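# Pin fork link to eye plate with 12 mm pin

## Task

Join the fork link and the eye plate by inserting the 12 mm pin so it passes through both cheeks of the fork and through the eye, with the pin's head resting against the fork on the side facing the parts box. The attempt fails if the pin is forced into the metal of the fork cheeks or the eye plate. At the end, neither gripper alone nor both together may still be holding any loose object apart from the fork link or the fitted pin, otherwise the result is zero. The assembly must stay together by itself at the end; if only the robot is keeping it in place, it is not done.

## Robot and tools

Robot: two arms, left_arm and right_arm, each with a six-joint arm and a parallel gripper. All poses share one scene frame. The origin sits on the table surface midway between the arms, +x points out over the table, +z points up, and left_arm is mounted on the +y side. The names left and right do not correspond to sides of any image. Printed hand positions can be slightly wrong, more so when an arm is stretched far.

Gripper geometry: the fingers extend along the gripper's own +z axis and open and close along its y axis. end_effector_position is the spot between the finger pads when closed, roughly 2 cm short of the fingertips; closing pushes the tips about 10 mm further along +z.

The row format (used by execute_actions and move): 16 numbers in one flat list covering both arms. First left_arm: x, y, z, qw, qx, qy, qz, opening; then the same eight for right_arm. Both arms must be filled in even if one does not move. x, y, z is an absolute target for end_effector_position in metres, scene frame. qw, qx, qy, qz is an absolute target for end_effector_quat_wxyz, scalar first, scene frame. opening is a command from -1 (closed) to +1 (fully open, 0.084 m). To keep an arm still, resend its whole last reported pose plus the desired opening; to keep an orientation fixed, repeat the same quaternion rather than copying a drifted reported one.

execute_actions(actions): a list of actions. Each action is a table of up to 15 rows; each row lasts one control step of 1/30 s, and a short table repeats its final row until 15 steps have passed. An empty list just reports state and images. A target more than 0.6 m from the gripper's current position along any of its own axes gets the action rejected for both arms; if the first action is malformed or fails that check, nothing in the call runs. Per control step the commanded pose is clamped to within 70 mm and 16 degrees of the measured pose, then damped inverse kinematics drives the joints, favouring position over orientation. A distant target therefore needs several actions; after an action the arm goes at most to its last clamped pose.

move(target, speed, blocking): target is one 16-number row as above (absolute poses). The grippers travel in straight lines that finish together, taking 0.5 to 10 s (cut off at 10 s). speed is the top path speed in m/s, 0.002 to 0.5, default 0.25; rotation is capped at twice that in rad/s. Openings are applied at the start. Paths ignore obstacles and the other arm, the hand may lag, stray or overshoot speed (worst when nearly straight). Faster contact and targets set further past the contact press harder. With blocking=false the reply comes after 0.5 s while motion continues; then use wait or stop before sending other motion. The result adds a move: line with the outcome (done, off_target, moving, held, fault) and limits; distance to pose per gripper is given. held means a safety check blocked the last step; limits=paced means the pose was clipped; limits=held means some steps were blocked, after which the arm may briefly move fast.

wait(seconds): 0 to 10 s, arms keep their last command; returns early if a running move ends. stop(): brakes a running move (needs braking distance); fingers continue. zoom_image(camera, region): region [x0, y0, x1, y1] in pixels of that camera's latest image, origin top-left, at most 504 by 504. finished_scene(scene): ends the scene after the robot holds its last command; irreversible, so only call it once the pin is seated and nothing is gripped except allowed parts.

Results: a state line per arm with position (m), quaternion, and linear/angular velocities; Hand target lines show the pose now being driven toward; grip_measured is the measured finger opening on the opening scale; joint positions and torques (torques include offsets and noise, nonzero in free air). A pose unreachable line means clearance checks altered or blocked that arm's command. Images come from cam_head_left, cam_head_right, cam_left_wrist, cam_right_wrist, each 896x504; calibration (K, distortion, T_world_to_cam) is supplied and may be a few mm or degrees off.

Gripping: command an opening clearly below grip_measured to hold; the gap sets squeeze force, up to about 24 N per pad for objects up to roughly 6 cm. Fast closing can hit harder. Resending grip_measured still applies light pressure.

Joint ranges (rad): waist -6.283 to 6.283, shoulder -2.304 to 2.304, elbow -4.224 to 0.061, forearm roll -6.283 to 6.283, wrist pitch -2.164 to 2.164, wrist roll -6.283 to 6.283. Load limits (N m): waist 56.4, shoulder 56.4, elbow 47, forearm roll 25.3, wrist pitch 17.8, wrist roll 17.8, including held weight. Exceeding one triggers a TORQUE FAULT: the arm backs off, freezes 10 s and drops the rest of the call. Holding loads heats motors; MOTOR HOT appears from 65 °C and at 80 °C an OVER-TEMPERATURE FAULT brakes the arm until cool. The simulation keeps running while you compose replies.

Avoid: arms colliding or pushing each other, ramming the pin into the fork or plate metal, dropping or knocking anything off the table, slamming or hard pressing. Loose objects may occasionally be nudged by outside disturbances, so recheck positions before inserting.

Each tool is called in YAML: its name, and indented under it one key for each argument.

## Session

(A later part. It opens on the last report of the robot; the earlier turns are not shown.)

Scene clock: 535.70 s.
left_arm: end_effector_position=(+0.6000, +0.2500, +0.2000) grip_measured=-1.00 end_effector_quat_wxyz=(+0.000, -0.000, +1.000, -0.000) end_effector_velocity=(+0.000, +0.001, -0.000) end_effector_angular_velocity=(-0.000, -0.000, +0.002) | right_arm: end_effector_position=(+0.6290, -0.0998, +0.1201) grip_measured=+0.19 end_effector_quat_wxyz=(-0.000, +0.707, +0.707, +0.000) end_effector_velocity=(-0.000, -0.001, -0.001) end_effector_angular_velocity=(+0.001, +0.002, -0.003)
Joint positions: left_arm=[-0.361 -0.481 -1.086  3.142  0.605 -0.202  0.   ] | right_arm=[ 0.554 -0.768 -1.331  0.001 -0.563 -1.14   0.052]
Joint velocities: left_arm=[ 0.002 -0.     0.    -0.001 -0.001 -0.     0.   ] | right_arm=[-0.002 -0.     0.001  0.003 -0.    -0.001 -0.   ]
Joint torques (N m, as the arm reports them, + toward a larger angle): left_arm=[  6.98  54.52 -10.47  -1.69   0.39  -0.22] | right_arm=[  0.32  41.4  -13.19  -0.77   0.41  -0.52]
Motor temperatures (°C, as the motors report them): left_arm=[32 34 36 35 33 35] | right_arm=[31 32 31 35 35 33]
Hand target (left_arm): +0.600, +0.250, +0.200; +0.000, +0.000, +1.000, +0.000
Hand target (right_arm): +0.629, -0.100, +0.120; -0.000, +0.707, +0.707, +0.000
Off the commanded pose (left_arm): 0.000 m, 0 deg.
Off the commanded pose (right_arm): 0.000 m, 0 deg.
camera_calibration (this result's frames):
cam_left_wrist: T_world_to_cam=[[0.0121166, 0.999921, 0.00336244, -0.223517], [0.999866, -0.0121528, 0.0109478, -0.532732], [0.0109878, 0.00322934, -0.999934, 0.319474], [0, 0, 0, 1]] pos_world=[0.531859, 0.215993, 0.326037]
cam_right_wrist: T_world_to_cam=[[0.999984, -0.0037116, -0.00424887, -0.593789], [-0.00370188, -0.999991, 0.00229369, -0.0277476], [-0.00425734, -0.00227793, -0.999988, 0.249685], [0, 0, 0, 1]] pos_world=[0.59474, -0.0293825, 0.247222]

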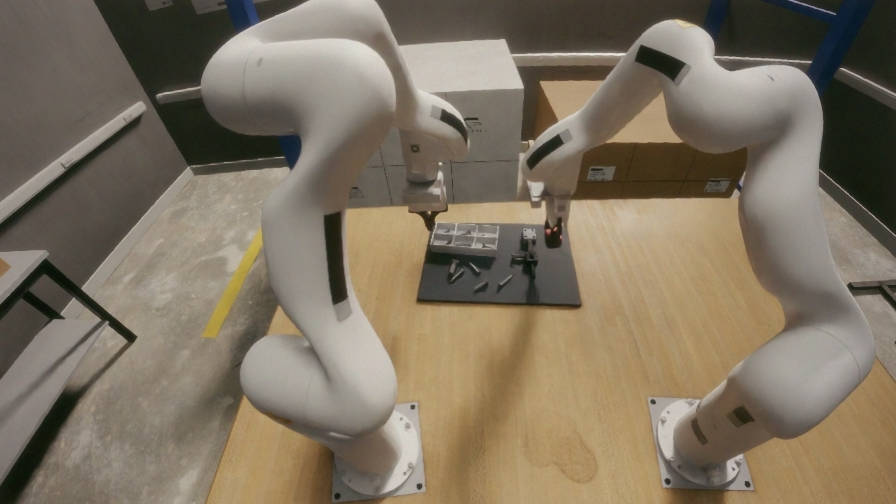

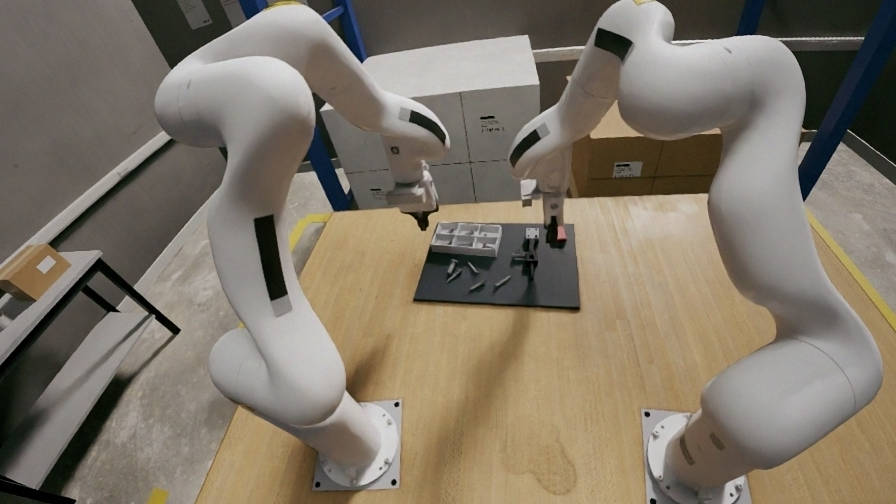

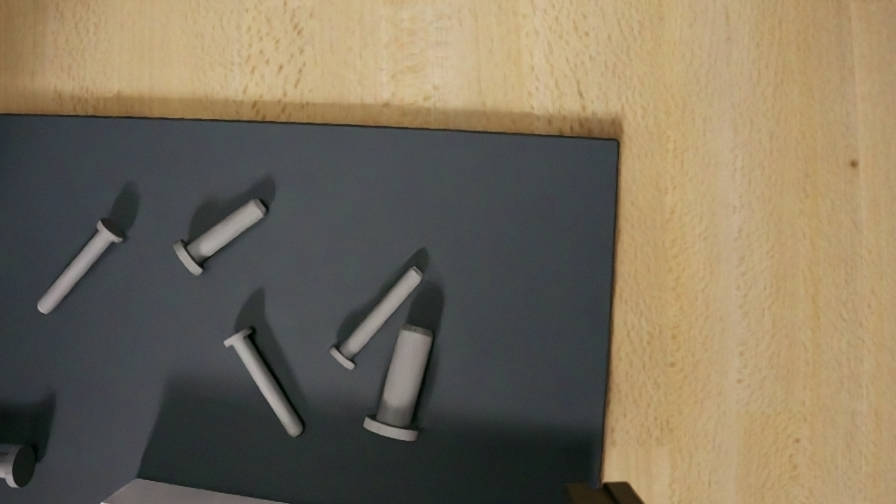

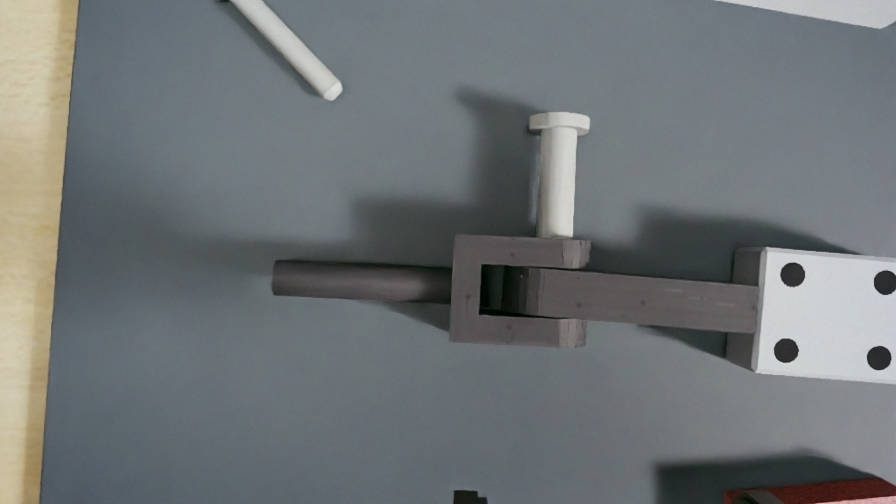

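move:
  target: [0.6,0.25,0.2,0,0,1,0,-1,0.56,-0.039,0.09,0,0.04,0.999,0,0.2]

move:
  target: [0.62,0.035,0.09,0,0.707,0.707,0,-1,0.56,-0.039,0.034,0,0.04,0.999,0,0.2]
  speed: 0.1

move:
  target: [0.62,0.035,0.09,0,0.707,0.707,0,-1,0.56,-0.039,0.034,0,0.04,0.999,0,-1]

Scene clock: 540.73 s.
left_arm: end_effector_position=(+0.6000, +0.2500, +0.2000) grip_measured=-1.00 end_effector_quat_wxyz=(+0.000, +0.000, +1.000, -0.000) end_effector_velocity=(+0.001, -0.000, +0.001) end_effector_angular_velocity=(-0.000, -0.003, -0.000) | right_arm: end_effector_position=(+0.5600, -0.0393, +0.0902) grip_measured=+0.19 end_effector_quat_wxyz=(+0.000, +0.041, +0.999, -0.000) end_effector_velocity=(-0.000, +0.002, +0.000) end_effector_angular_velocity=(+0.004, +0.001, +0.013)
Joint positions: left_arm=[-0.361 -0.481 -1.086  3.142  0.605 -0.202  0.   ] | right_arm=[ 0.697 -0.757 -1.225 -0.002 -0.467 -2.485  0.052]
Joint velocities: left_arm=[-0.     0.001 -0.     0.001 -0.001 -0.     0.   ] | right_arm=[ 0.001  0.    -0.001  0.009  0.    -0.02   0.   ]
Joint torques (N m, as the arm reports them, + toward a larger angle): left_arm=[  6.99  54.47 -10.26  -1.64   0.36  -0.23] | right_arm=[ -0.48  39.38 -12.61  -0.18   0.33  -0.6 ]
Motor temperatures (°C, as the motors report them): left_arm=[32 34 36 35 33 35] | right_arm=[31 32 31 35 35 33]
Hand target (left_arm): +0.600, +0.250, +0.200; +0.000, -0.000, +1.000, +0.000
Hand target (right_arm): +0.560, -0.039, +0.090; +0.000, +0.040, +0.999, -0.000
Off the commanded pose (left_arm): 0.000 m, 0 deg.
Off the commanded pose (right_arm): 0.000 m, 0 deg.
move: done
camera_calibration (this result's frames):
cam_left_wrist: T_world_to_cam=[[0.0121169, 0.999921, 0.00336244, -0.223517], [0.999866, -0.012153, 0.0109478, -0.532732], [0.0109878, 0.00322934, -0.999934, 0.319474], [0, 0, 0, 1]] pos_world=[0.531859, 0.215993, 0.326037]
cam_right_wrist: T_world_to_cam=[[0.0847317, 0.996391, -0.0049661, 0.0272311], [0.9964, -0.0847172, 0.00306312, -0.491602], [0.00263135, -0.00520777, -0.999983, 0.215594], [0, 0, 0, 1]] pos_world=[0.486957, -0.0676572, 0.217231]

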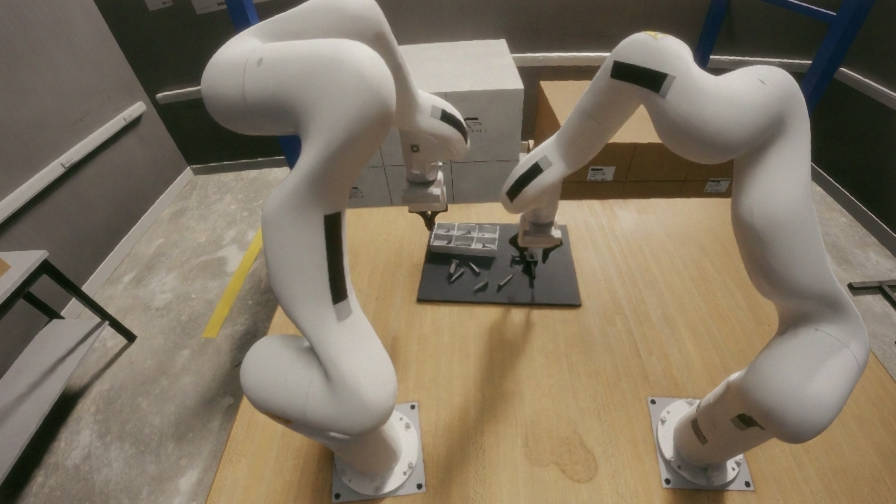

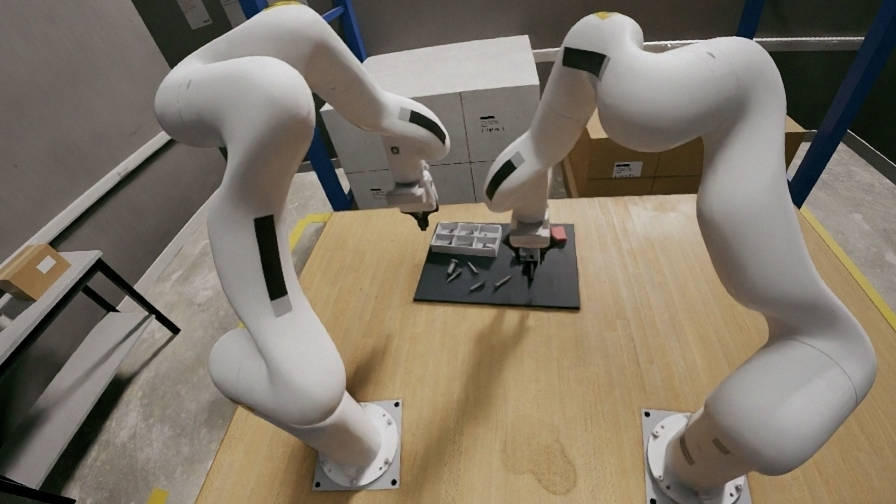

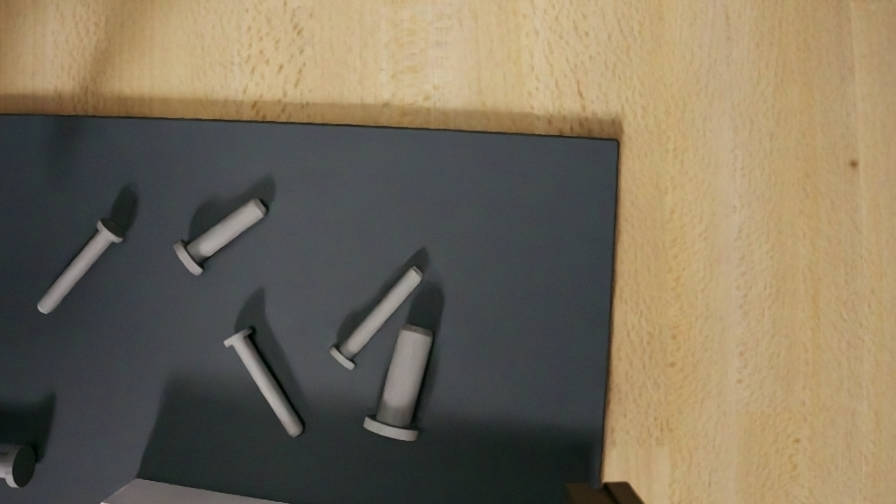

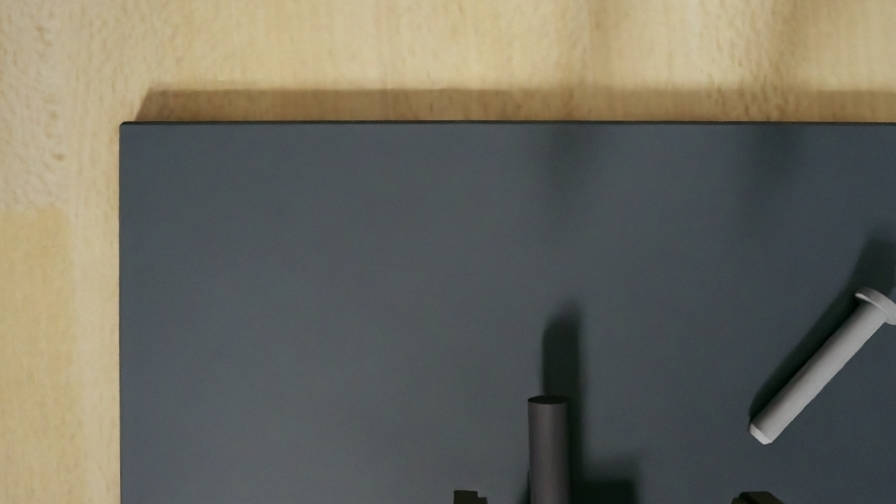

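Scene clock: 548.83 s.
left_arm: end_effector_position=(+0.6126, +0.1195, +0.1333) grip_measured=-1.00 end_effector_quat_wxyz=(-0.000, +0.459, +0.888, +0.000) end_effector_velocity=(+0.000, -0.001, +0.001) end_effector_angular_velocity=(-0.001, -0.002, -0.000) | right_arm: end_effector_position=(+0.5598, -0.0392, +0.0341) grip_measured=+0.19 end_effector_quat_wxyz=(+0.000, +0.040, +0.999, -0.000) end_effector_velocity=(-0.000, +0.001, -0.001) end_effector_angular_velocity=(+0.001, -0.000, +0.000)
Joint positions: left_arm=[-0.572 -0.692 -1.237  3.143  0.545  0.54   0.   ] | right_arm=[ 0.697 -0.861 -1.242 -0.    -0.382 -2.488  0.052]
Joint velocities: left_arm=[-0.001  0.002 -0.    -0.001  0.001  0.     0.   ] | right_arm=[ 0.001 -0.002 -0.001  0.001  0.002 -0.     0.   ]
Joint torques (N m, as the arm reports them, + toward a larger angle): left_arm=[ 5.99 62.71 -9.81 -1.29  0.48 -0.22] | right_arm=[  1.03  40.11 -11.02  -1.7    0.45  -0.08]
Motor temperatures (°C, as the motors report them): left_arm=[32 34 36 35 33 35] | right_arm=[31 32 31 35 35 33]
Hand target (left_arm): +0.613, +0.119, +0.133; -0.000, +0.459, +0.888, +0.000
Hand target (right_arm): +0.560, -0.039, +0.034; +0.000, +0.040, +0.999, -0.000
Off the commanded pose (left_arm): 0.095 m, 35 deg; position and orientation clipped at the last step of the last action.
Off the commanded pose (right_arm): 0.000 m, 0 deg.
move: held (left_arm); limits=paced,held; held on 95 of 243 steps (left_arm), including the last (left_arm)
pose unreachable (left arm): on one or more control steps of this call, first in action 0 (counted from 0), this arm could not follow its commanded pose, so it was not sent that pose on those steps. On the call's last step it was still not sent that pose. It may still have moved: this result reports where it is.
cause: the commanded pose would bring a part of the arm too close to another arm (a part of this arm just beyond joint 4 (forearm roll) and a part of the other arm just beyond its joint 5 (wrist pitch)).
camera_calibration (this result's frames):
cam_left_wrist: T_world_to_cam=[[0.822809, 0.568306, 0.00376975, -0.538013], [0.568246, -0.822792, 0.0105387, -0.184836], [0.00909091, -0.00652918, -0.999937, 0.255423], [0, 0, 0, 1]] pos_world=[0.545392, 0.155342, 0.259383]
cam_right_wrist: T_world_to_cam=[[0.0836984, 0.996482, -0.00431515, 0.0274086], [0.996489, -0.0836875, 0.00264349, -0.491208], [0.00227307, -0.00452125, -0.999987, 0.159782], [0, 0, 0, 1]] pos_world=[0.486826, -0.0676977, 0.161197]

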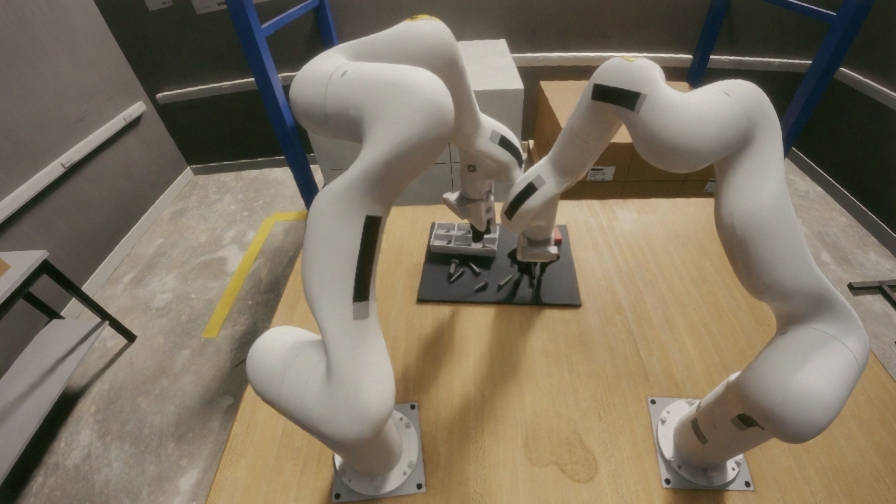

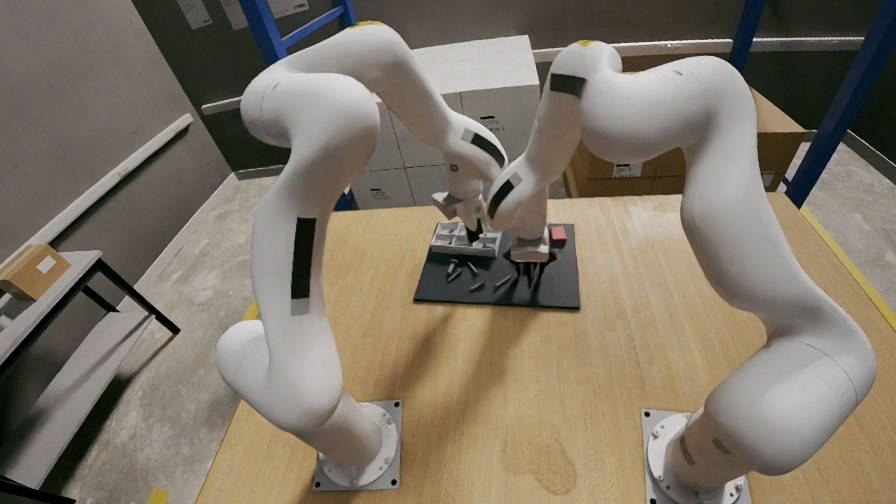

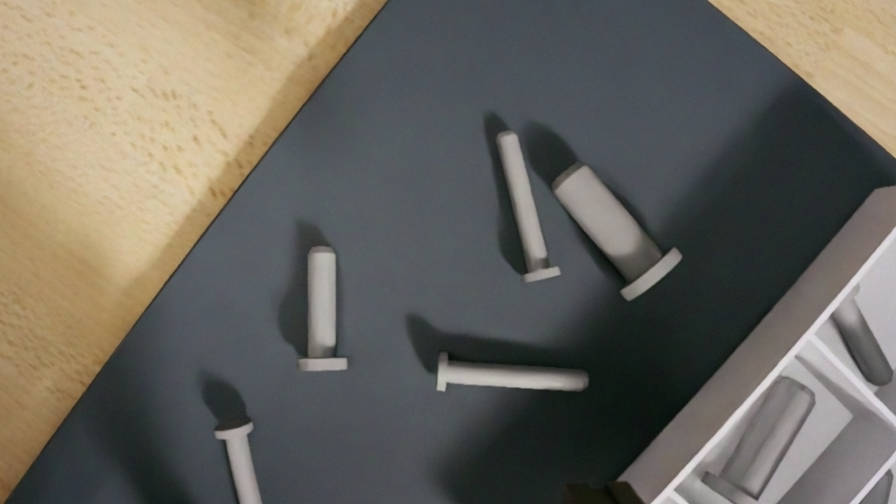

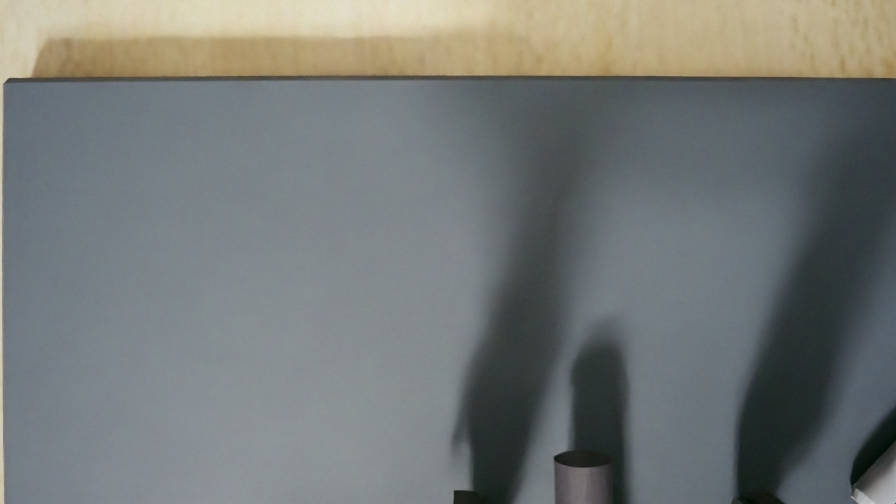

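Scene clock: 550.37 s.
left_arm: end_effector_position=(+0.6128, +0.1177, +0.1325) grip_measured=-1.00 end_effector_quat_wxyz=(+0.000, +0.465, +0.885, +0.000) end_effector_velocity=(+0.000, -0.000, +0.000) end_effector_angular_velocity=(-0.000, -0.001, -0.001) | right_arm: end_effector_position=(+0.5599, -0.0391, +0.0340) grip_measured=-0.73 end_effector_quat_wxyz=(-0.000, +0.040, +0.999, -0.000) end_effector_velocity=(-0.000, +0.000, -0.000) end_effector_angular_velocity=(-0.000, +0.000, +0.000)
Joint positions: left_arm=[-0.575 -0.695 -1.24   3.143  0.545  0.55   0.   ] | right_arm=[ 0.697 -0.862 -1.243 -0.    -0.382 -2.488  0.012]
Joint velocities: left_arm=[-0.     0.    -0.     0.    -0.001 -0.     0.   ] | right_arm=[ 0.001 -0.001 -0.    -0.     0.     0.001  0.   ]
Joint torques (N m, as the arm reports them, + toward a larger angle): left_arm=[  6.37  62.26 -10.22  -1.44   0.4   -0.22] | right_arm=[  7.34  36.22 -14.56  -0.9    2.37  -0.67]
Motor temperatures (°C, as the motors report them): left_arm=[32 34 36 35 33 35] | right_arm=[31 32 31 35 35 33]
Hand target (left_arm): +0.613, +0.118, +0.133; +0.000, +0.465, +0.885, +0.000
Hand target (right_arm): +0.560, -0.039, +0.034; -0.000, +0.040, +0.999, -0.000
Off the commanded pose (left_arm): 0.093 m, 35 deg; position and orientation clipped at the last step of the last action.
Off the commanded pose (right_arm): 0.000 m, 0 deg.
move: held (left_arm); limits=paced,held; held on 41 of 46 steps (left_arm), including the last (left_arm)
pose unreachable (left arm): on one or more control steps of this call, first in action 0 (counted from 0), this arm could not follow its commanded pose, so it was not sent that pose on those steps. On the call's last step it was still not sent that pose. It may still have moved: this result reports where it is.
cause: the commanded pose would bring a part of the arm too close to another arm (a part of this arm just beyond joint 4 (forearm roll) and a part of the other arm just beyond its joint 5 (wrist pitch)).
camera_calibration (this result's frames):
cam_left_wrist: T_world_to_cam=[[0.830215, 0.557429, 0.00405079, -0.540521], [0.557366, -0.830199, 0.0106355, -0.178878], [0.00929147, -0.00657194, -0.999935, 0.254491], [0, 0, 0, 1]] pos_world=[0.546085, 0.15447, 0.258566]
cam_right_wrist: T_world_to_cam=[[0.0836771, 0.996482, -0.00457086, 0.027418], [0.996491, -0.083668, 0.00213145, -0.49123], [0.00174151, -0.00473317, -0.999987, 0.159895], [0, 0, 0, 1]] pos_world=[0.486934, -0.067665, 0.161065]

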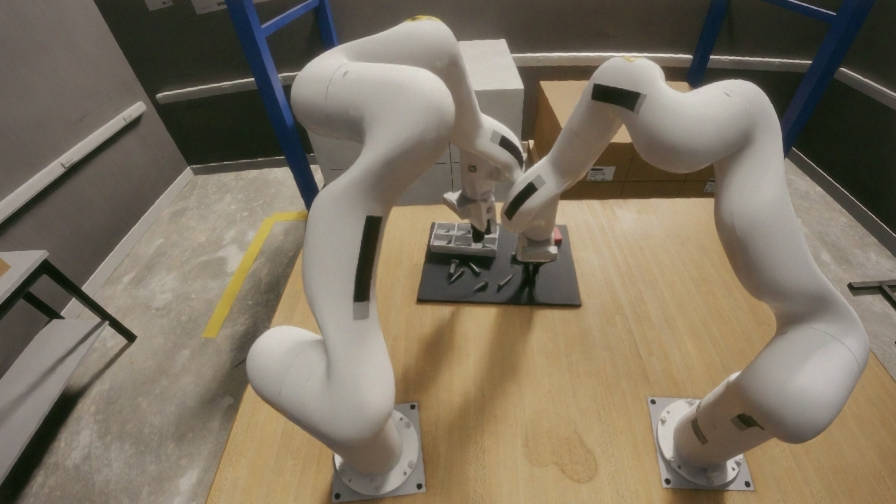

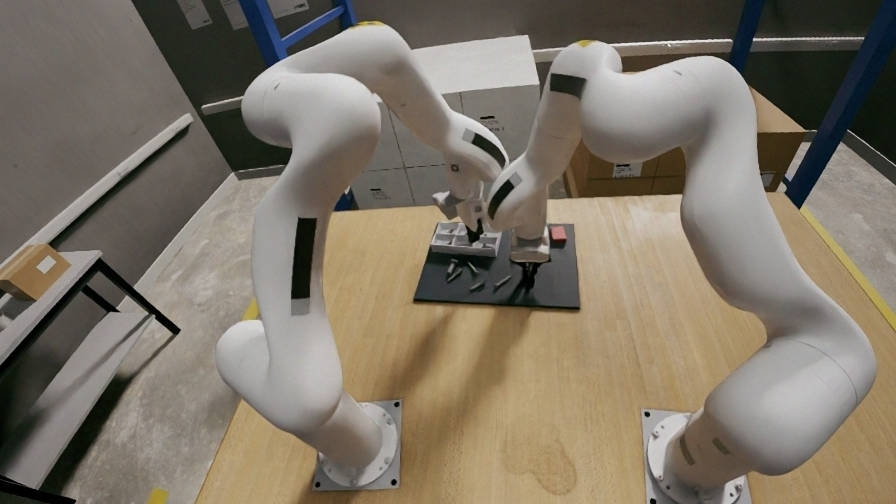

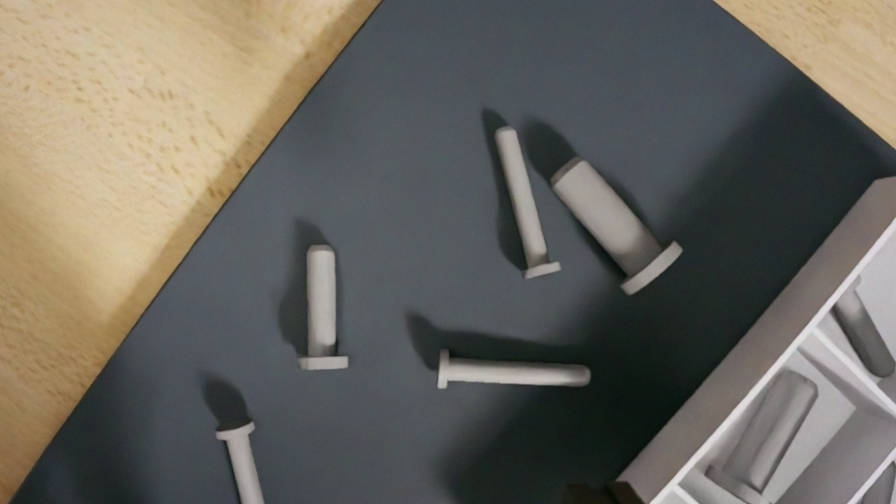

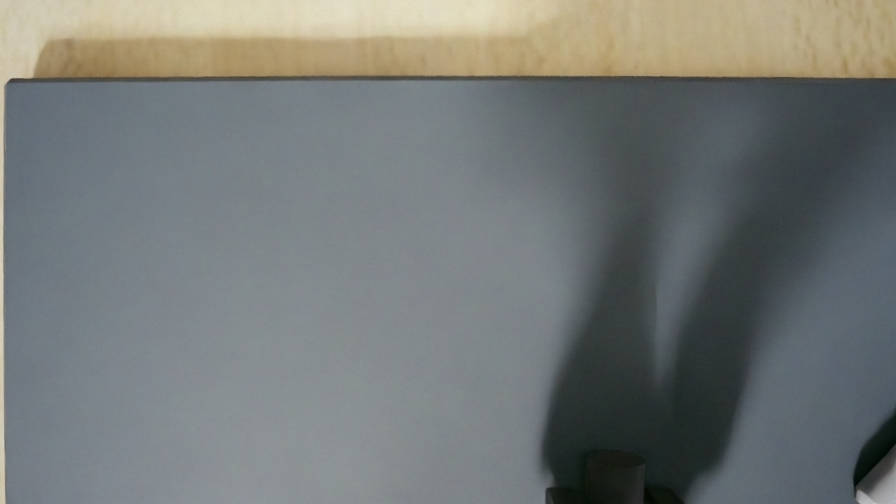

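move:
  target: [0.62,0.06,0.10,0.212,0.675,0.675,-0.212,-1,0.56,-0.039,0.034,0,0.04,0.999,0,-1]
  speed: 0.1

move:
  target: [0.625,0.025,0.045,0.212,0.675,0.675,-0.212,-1,0.56,-0.039,0.036,0,0.04,0.999,0,-1]
  speed: 0.04

Scene clock: 557.50 s.
left_arm: end_effector_position=(+0.6206, +0.0601, +0.1002) grip_measured=-1.00 end_effector_quat_wxyz=(+0.211, +0.675, +0.675, -0.212) end_effector_velocity=(+0.000, -0.000, -0.000) end_effector_angular_velocity=(-0.006, -0.004, -0.004) | right_arm: end_effector_position=(+0.5600, -0.0390, +0.0340) grip_measured=-0.73 end_effector_quat_wxyz=(-0.000, +0.040, +0.999, -0.000) end_effector_velocity=(+0.000, -0.000, +0.000) end_effector_angular_velocity=(+0.000, +0.000, -0.001)
Joint positions: left_arm=[-0.439 -0.792 -1.182  1.867  0.611  2.448  0.   ] | right_arm=[ 0.697 -0.862 -1.243  0.    -0.382 -2.488  0.012]
Joint velocities: left_arm=[ 0.002 -0.002  0.    -0.009  0.005  0.016  0.   ] | right_arm=[-0.001  0.     0.     0.001  0.    -0.001 -0.   ]
Joint torques (N m, as the arm reports them, + toward a larger angle): left_arm=[ 6.55 64.47 -9.17 -0.89  0.8  -0.18] | right_arm=[ 10.    38.32 -16.44  -0.83   2.74  -1.  ]
Motor temperatures (°C, as the motors report them): left_arm=[32 34 36 35 33 35] | right_arm=[31 32 31 35 35 33]
Hand target (left_arm): +0.621, +0.060, +0.100; +0.211, +0.675, +0.675, -0.212
Hand target (right_arm): +0.560, -0.039, +0.034; -0.000, +0.040, +0.999, +0.000
Off the commanded pose (left_arm): 0.001 m, 0 deg.
Off the commanded pose (right_arm): 0.000 m, 0 deg.
move: done
camera_calibration (this result's frames):
cam_left_wrist: T_world_to_cam=[[0.999935, -0.00781777, 0.00827689, -0.586484], [-0.011168, -0.814847, 0.579569, 0.0641938], [0.00221347, -0.579624, -0.814881, 0.242051], [0, 0, 0, 1]] pos_world=[0.586627, 0.188022, 0.164893]
cam_right_wrist: T_world_to_cam=[[0.0836402, 0.996487, -0.00421218, 0.0272738], [0.996494, -0.0836299, 0.00256921, -0.491368], [0.00220792, -0.0044123, -0.999988, 0.15968], [0, 0, 0, 1]] pos_world=[0.487011, -0.0675665, 0.161055]

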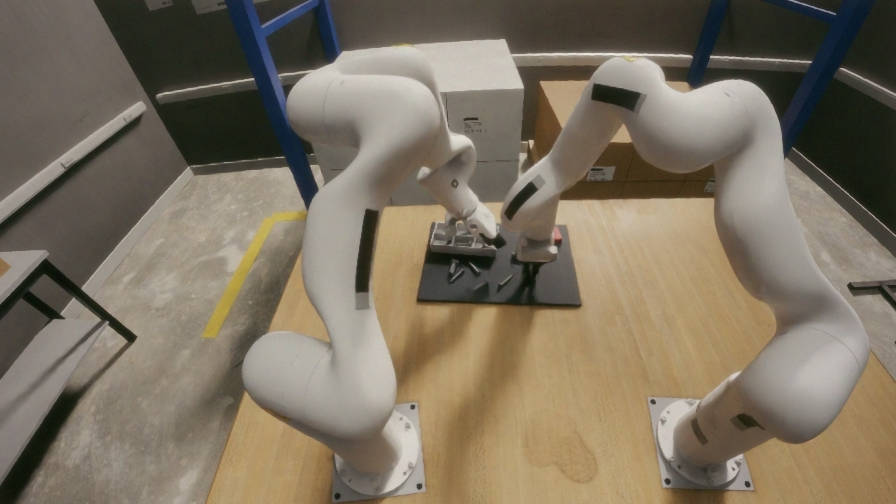

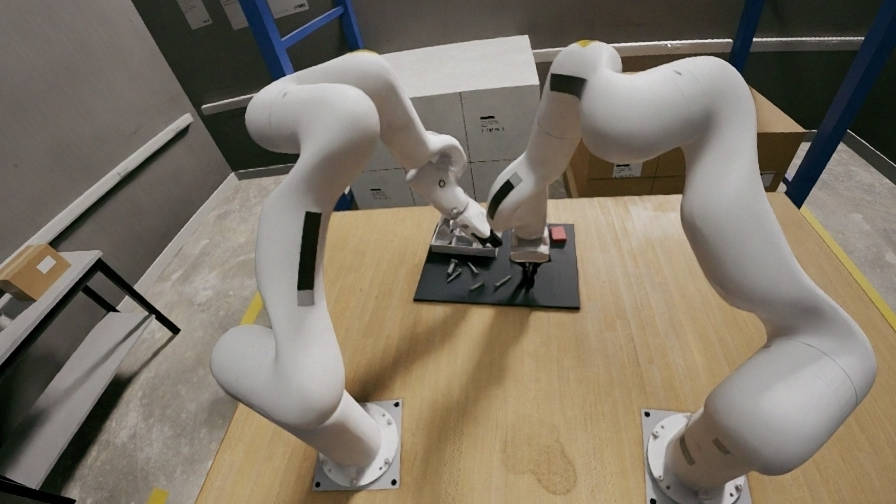

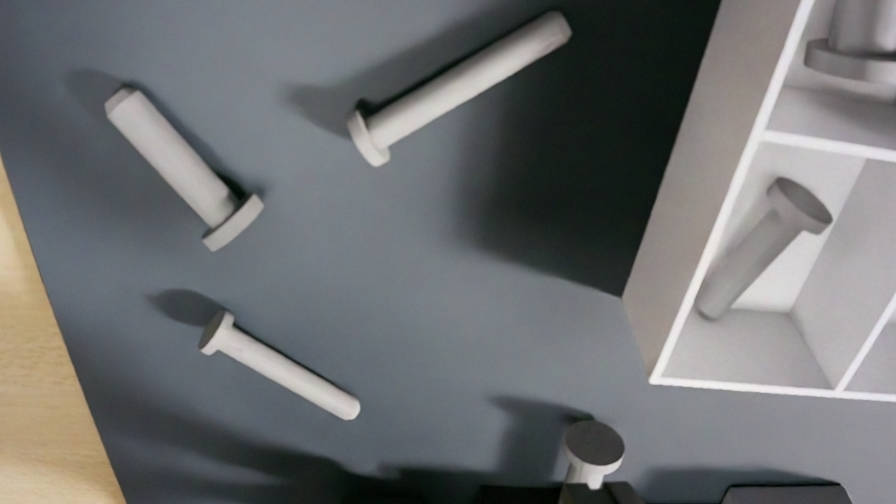

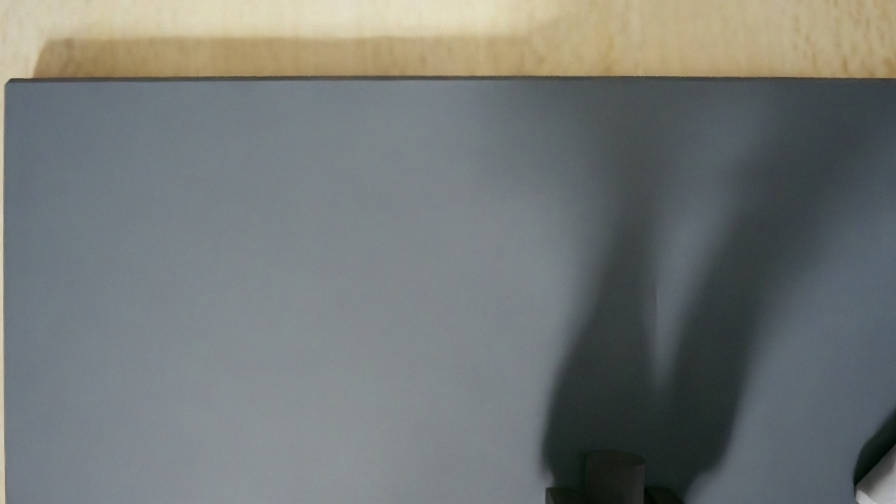

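Scene clock: 559.50 s.
left_arm: end_effector_position=(+0.6253, +0.0251, +0.0453) grip_measured=-1.00 end_effector_quat_wxyz=(+0.212, +0.675, +0.675, -0.212) end_effector_velocity=(+0.001, -0.001, -0.001) end_effector_angular_velocity=(-0.000, -0.000, +0.002) | right_arm: end_effector_position=(+0.5600, -0.0390, +0.0360) grip_measured=-0.74 end_effector_quat_wxyz=(-0.000, +0.040, +0.999, -0.000) end_effector_velocity=(+0.000, -0.001, -0.000) end_effector_angular_velocity=(-0.001, +0.000, -0.001)
Joint positions: left_arm=[-0.493 -0.924 -1.26   1.741  0.58   2.539  0.   ] | right_arm=[ 0.697 -0.858 -1.242  0.    -0.385 -2.488  0.012]
Joint velocities: left_arm=[-0.001 -0.003 -0.002 -0.005 -0.001  0.002  0.   ] | right_arm=[-0.002  0.     0.001 -0.001  0.    -0.    -0.   ]
Joint torques (N m, as the arm reports them, + toward a larger angle): left_arm=[ 5.5  67.37 -8.3  -1.18  0.75 -0.26] | right_arm=[  7.84  48.23 -17.21   0.52   1.68  -0.78]
Motor temperatures (°C, as the motors report them): left_arm=[32 34 36 35 33 35] | right_arm=[31 32 31 35 35 33]
Hand target (left_arm): +0.625, +0.025, +0.045; +0.212, +0.675, +0.675, -0.212
Hand target (right_arm): +0.560, -0.039, +0.036; -0.000, +0.040, +0.999, +0.000
Off the commanded pose (left_arm): 0.000 m, 0 deg.
Off the commanded pose (right_arm): 0.000 m, 0 deg.
move: done
camera_calibration (this result's frames):
cam_left_wrist: T_world_to_cam=[[0.99992, -0.00794301, 0.0098063, -0.591065], [-0.0121609, -0.814103, 0.580593, 0.0681117], [0.00337168, -0.580666, -0.814135, 0.176258], [0, 0, 0, 1]] pos_world=[0.591252, 0.153102, 0.109749]
cam_right_wrist: T_world_to_cam=[[0.0836352, 0.996487, -0.00423637, 0.0272801], [0.996494, -0.083625, 0.0025276, -0.49136], [0.00216446, -0.00443291, -0.999988, 0.161704], [0, 0, 0, 1]] pos_world=[0.487006, -0.0675575, 0.16306]

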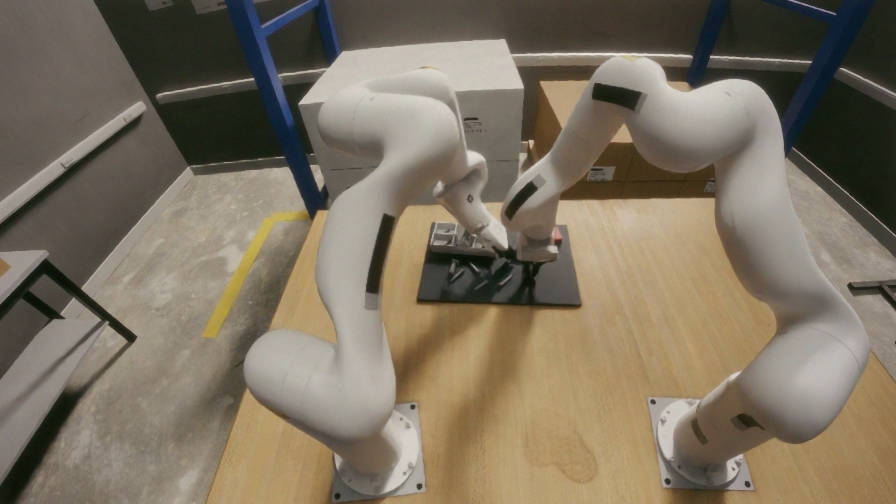

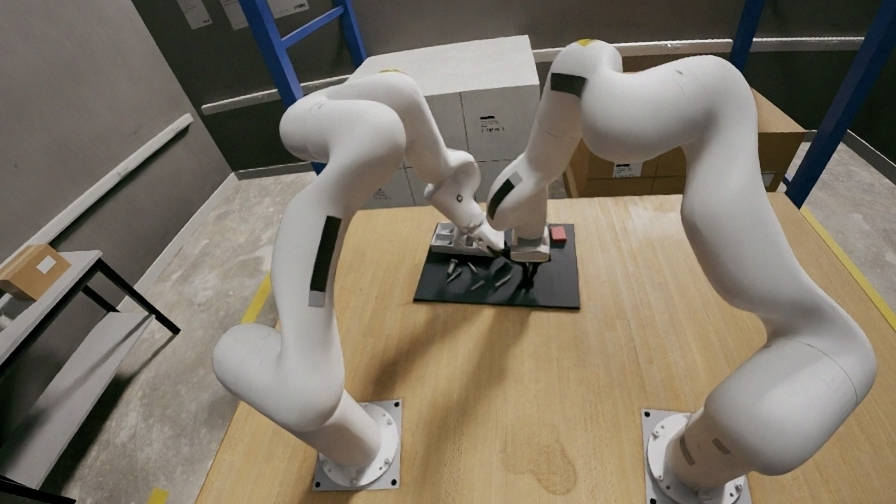

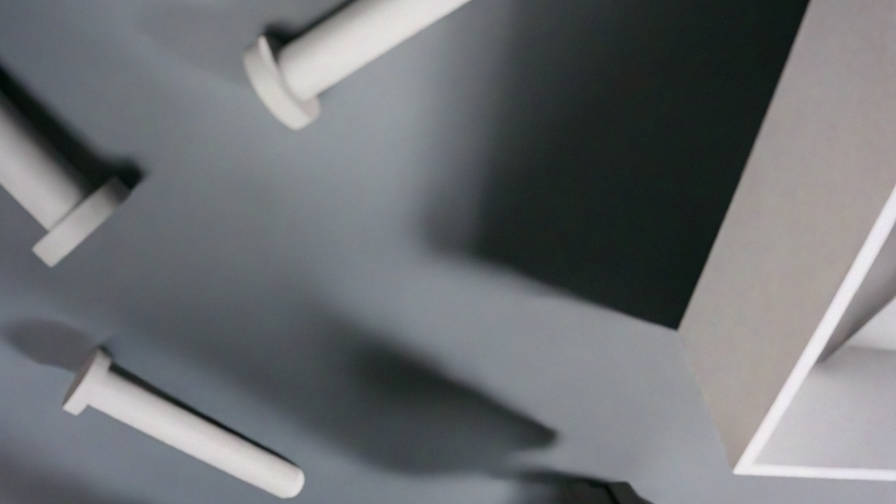

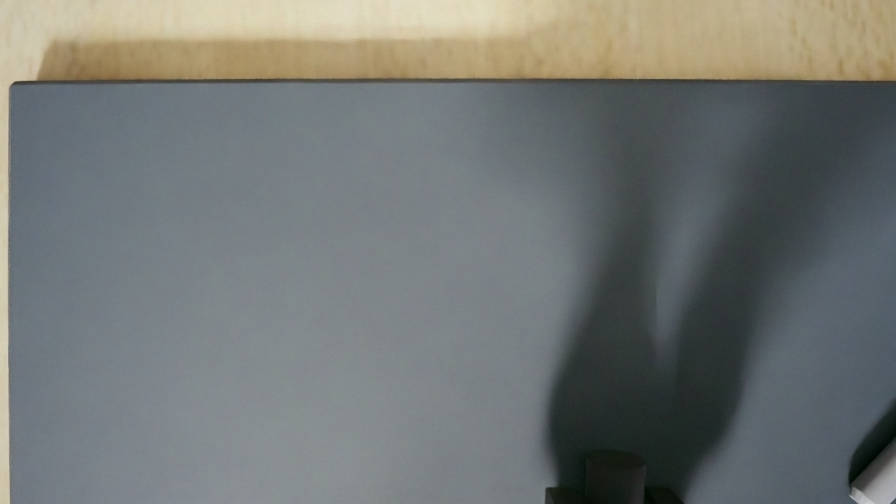

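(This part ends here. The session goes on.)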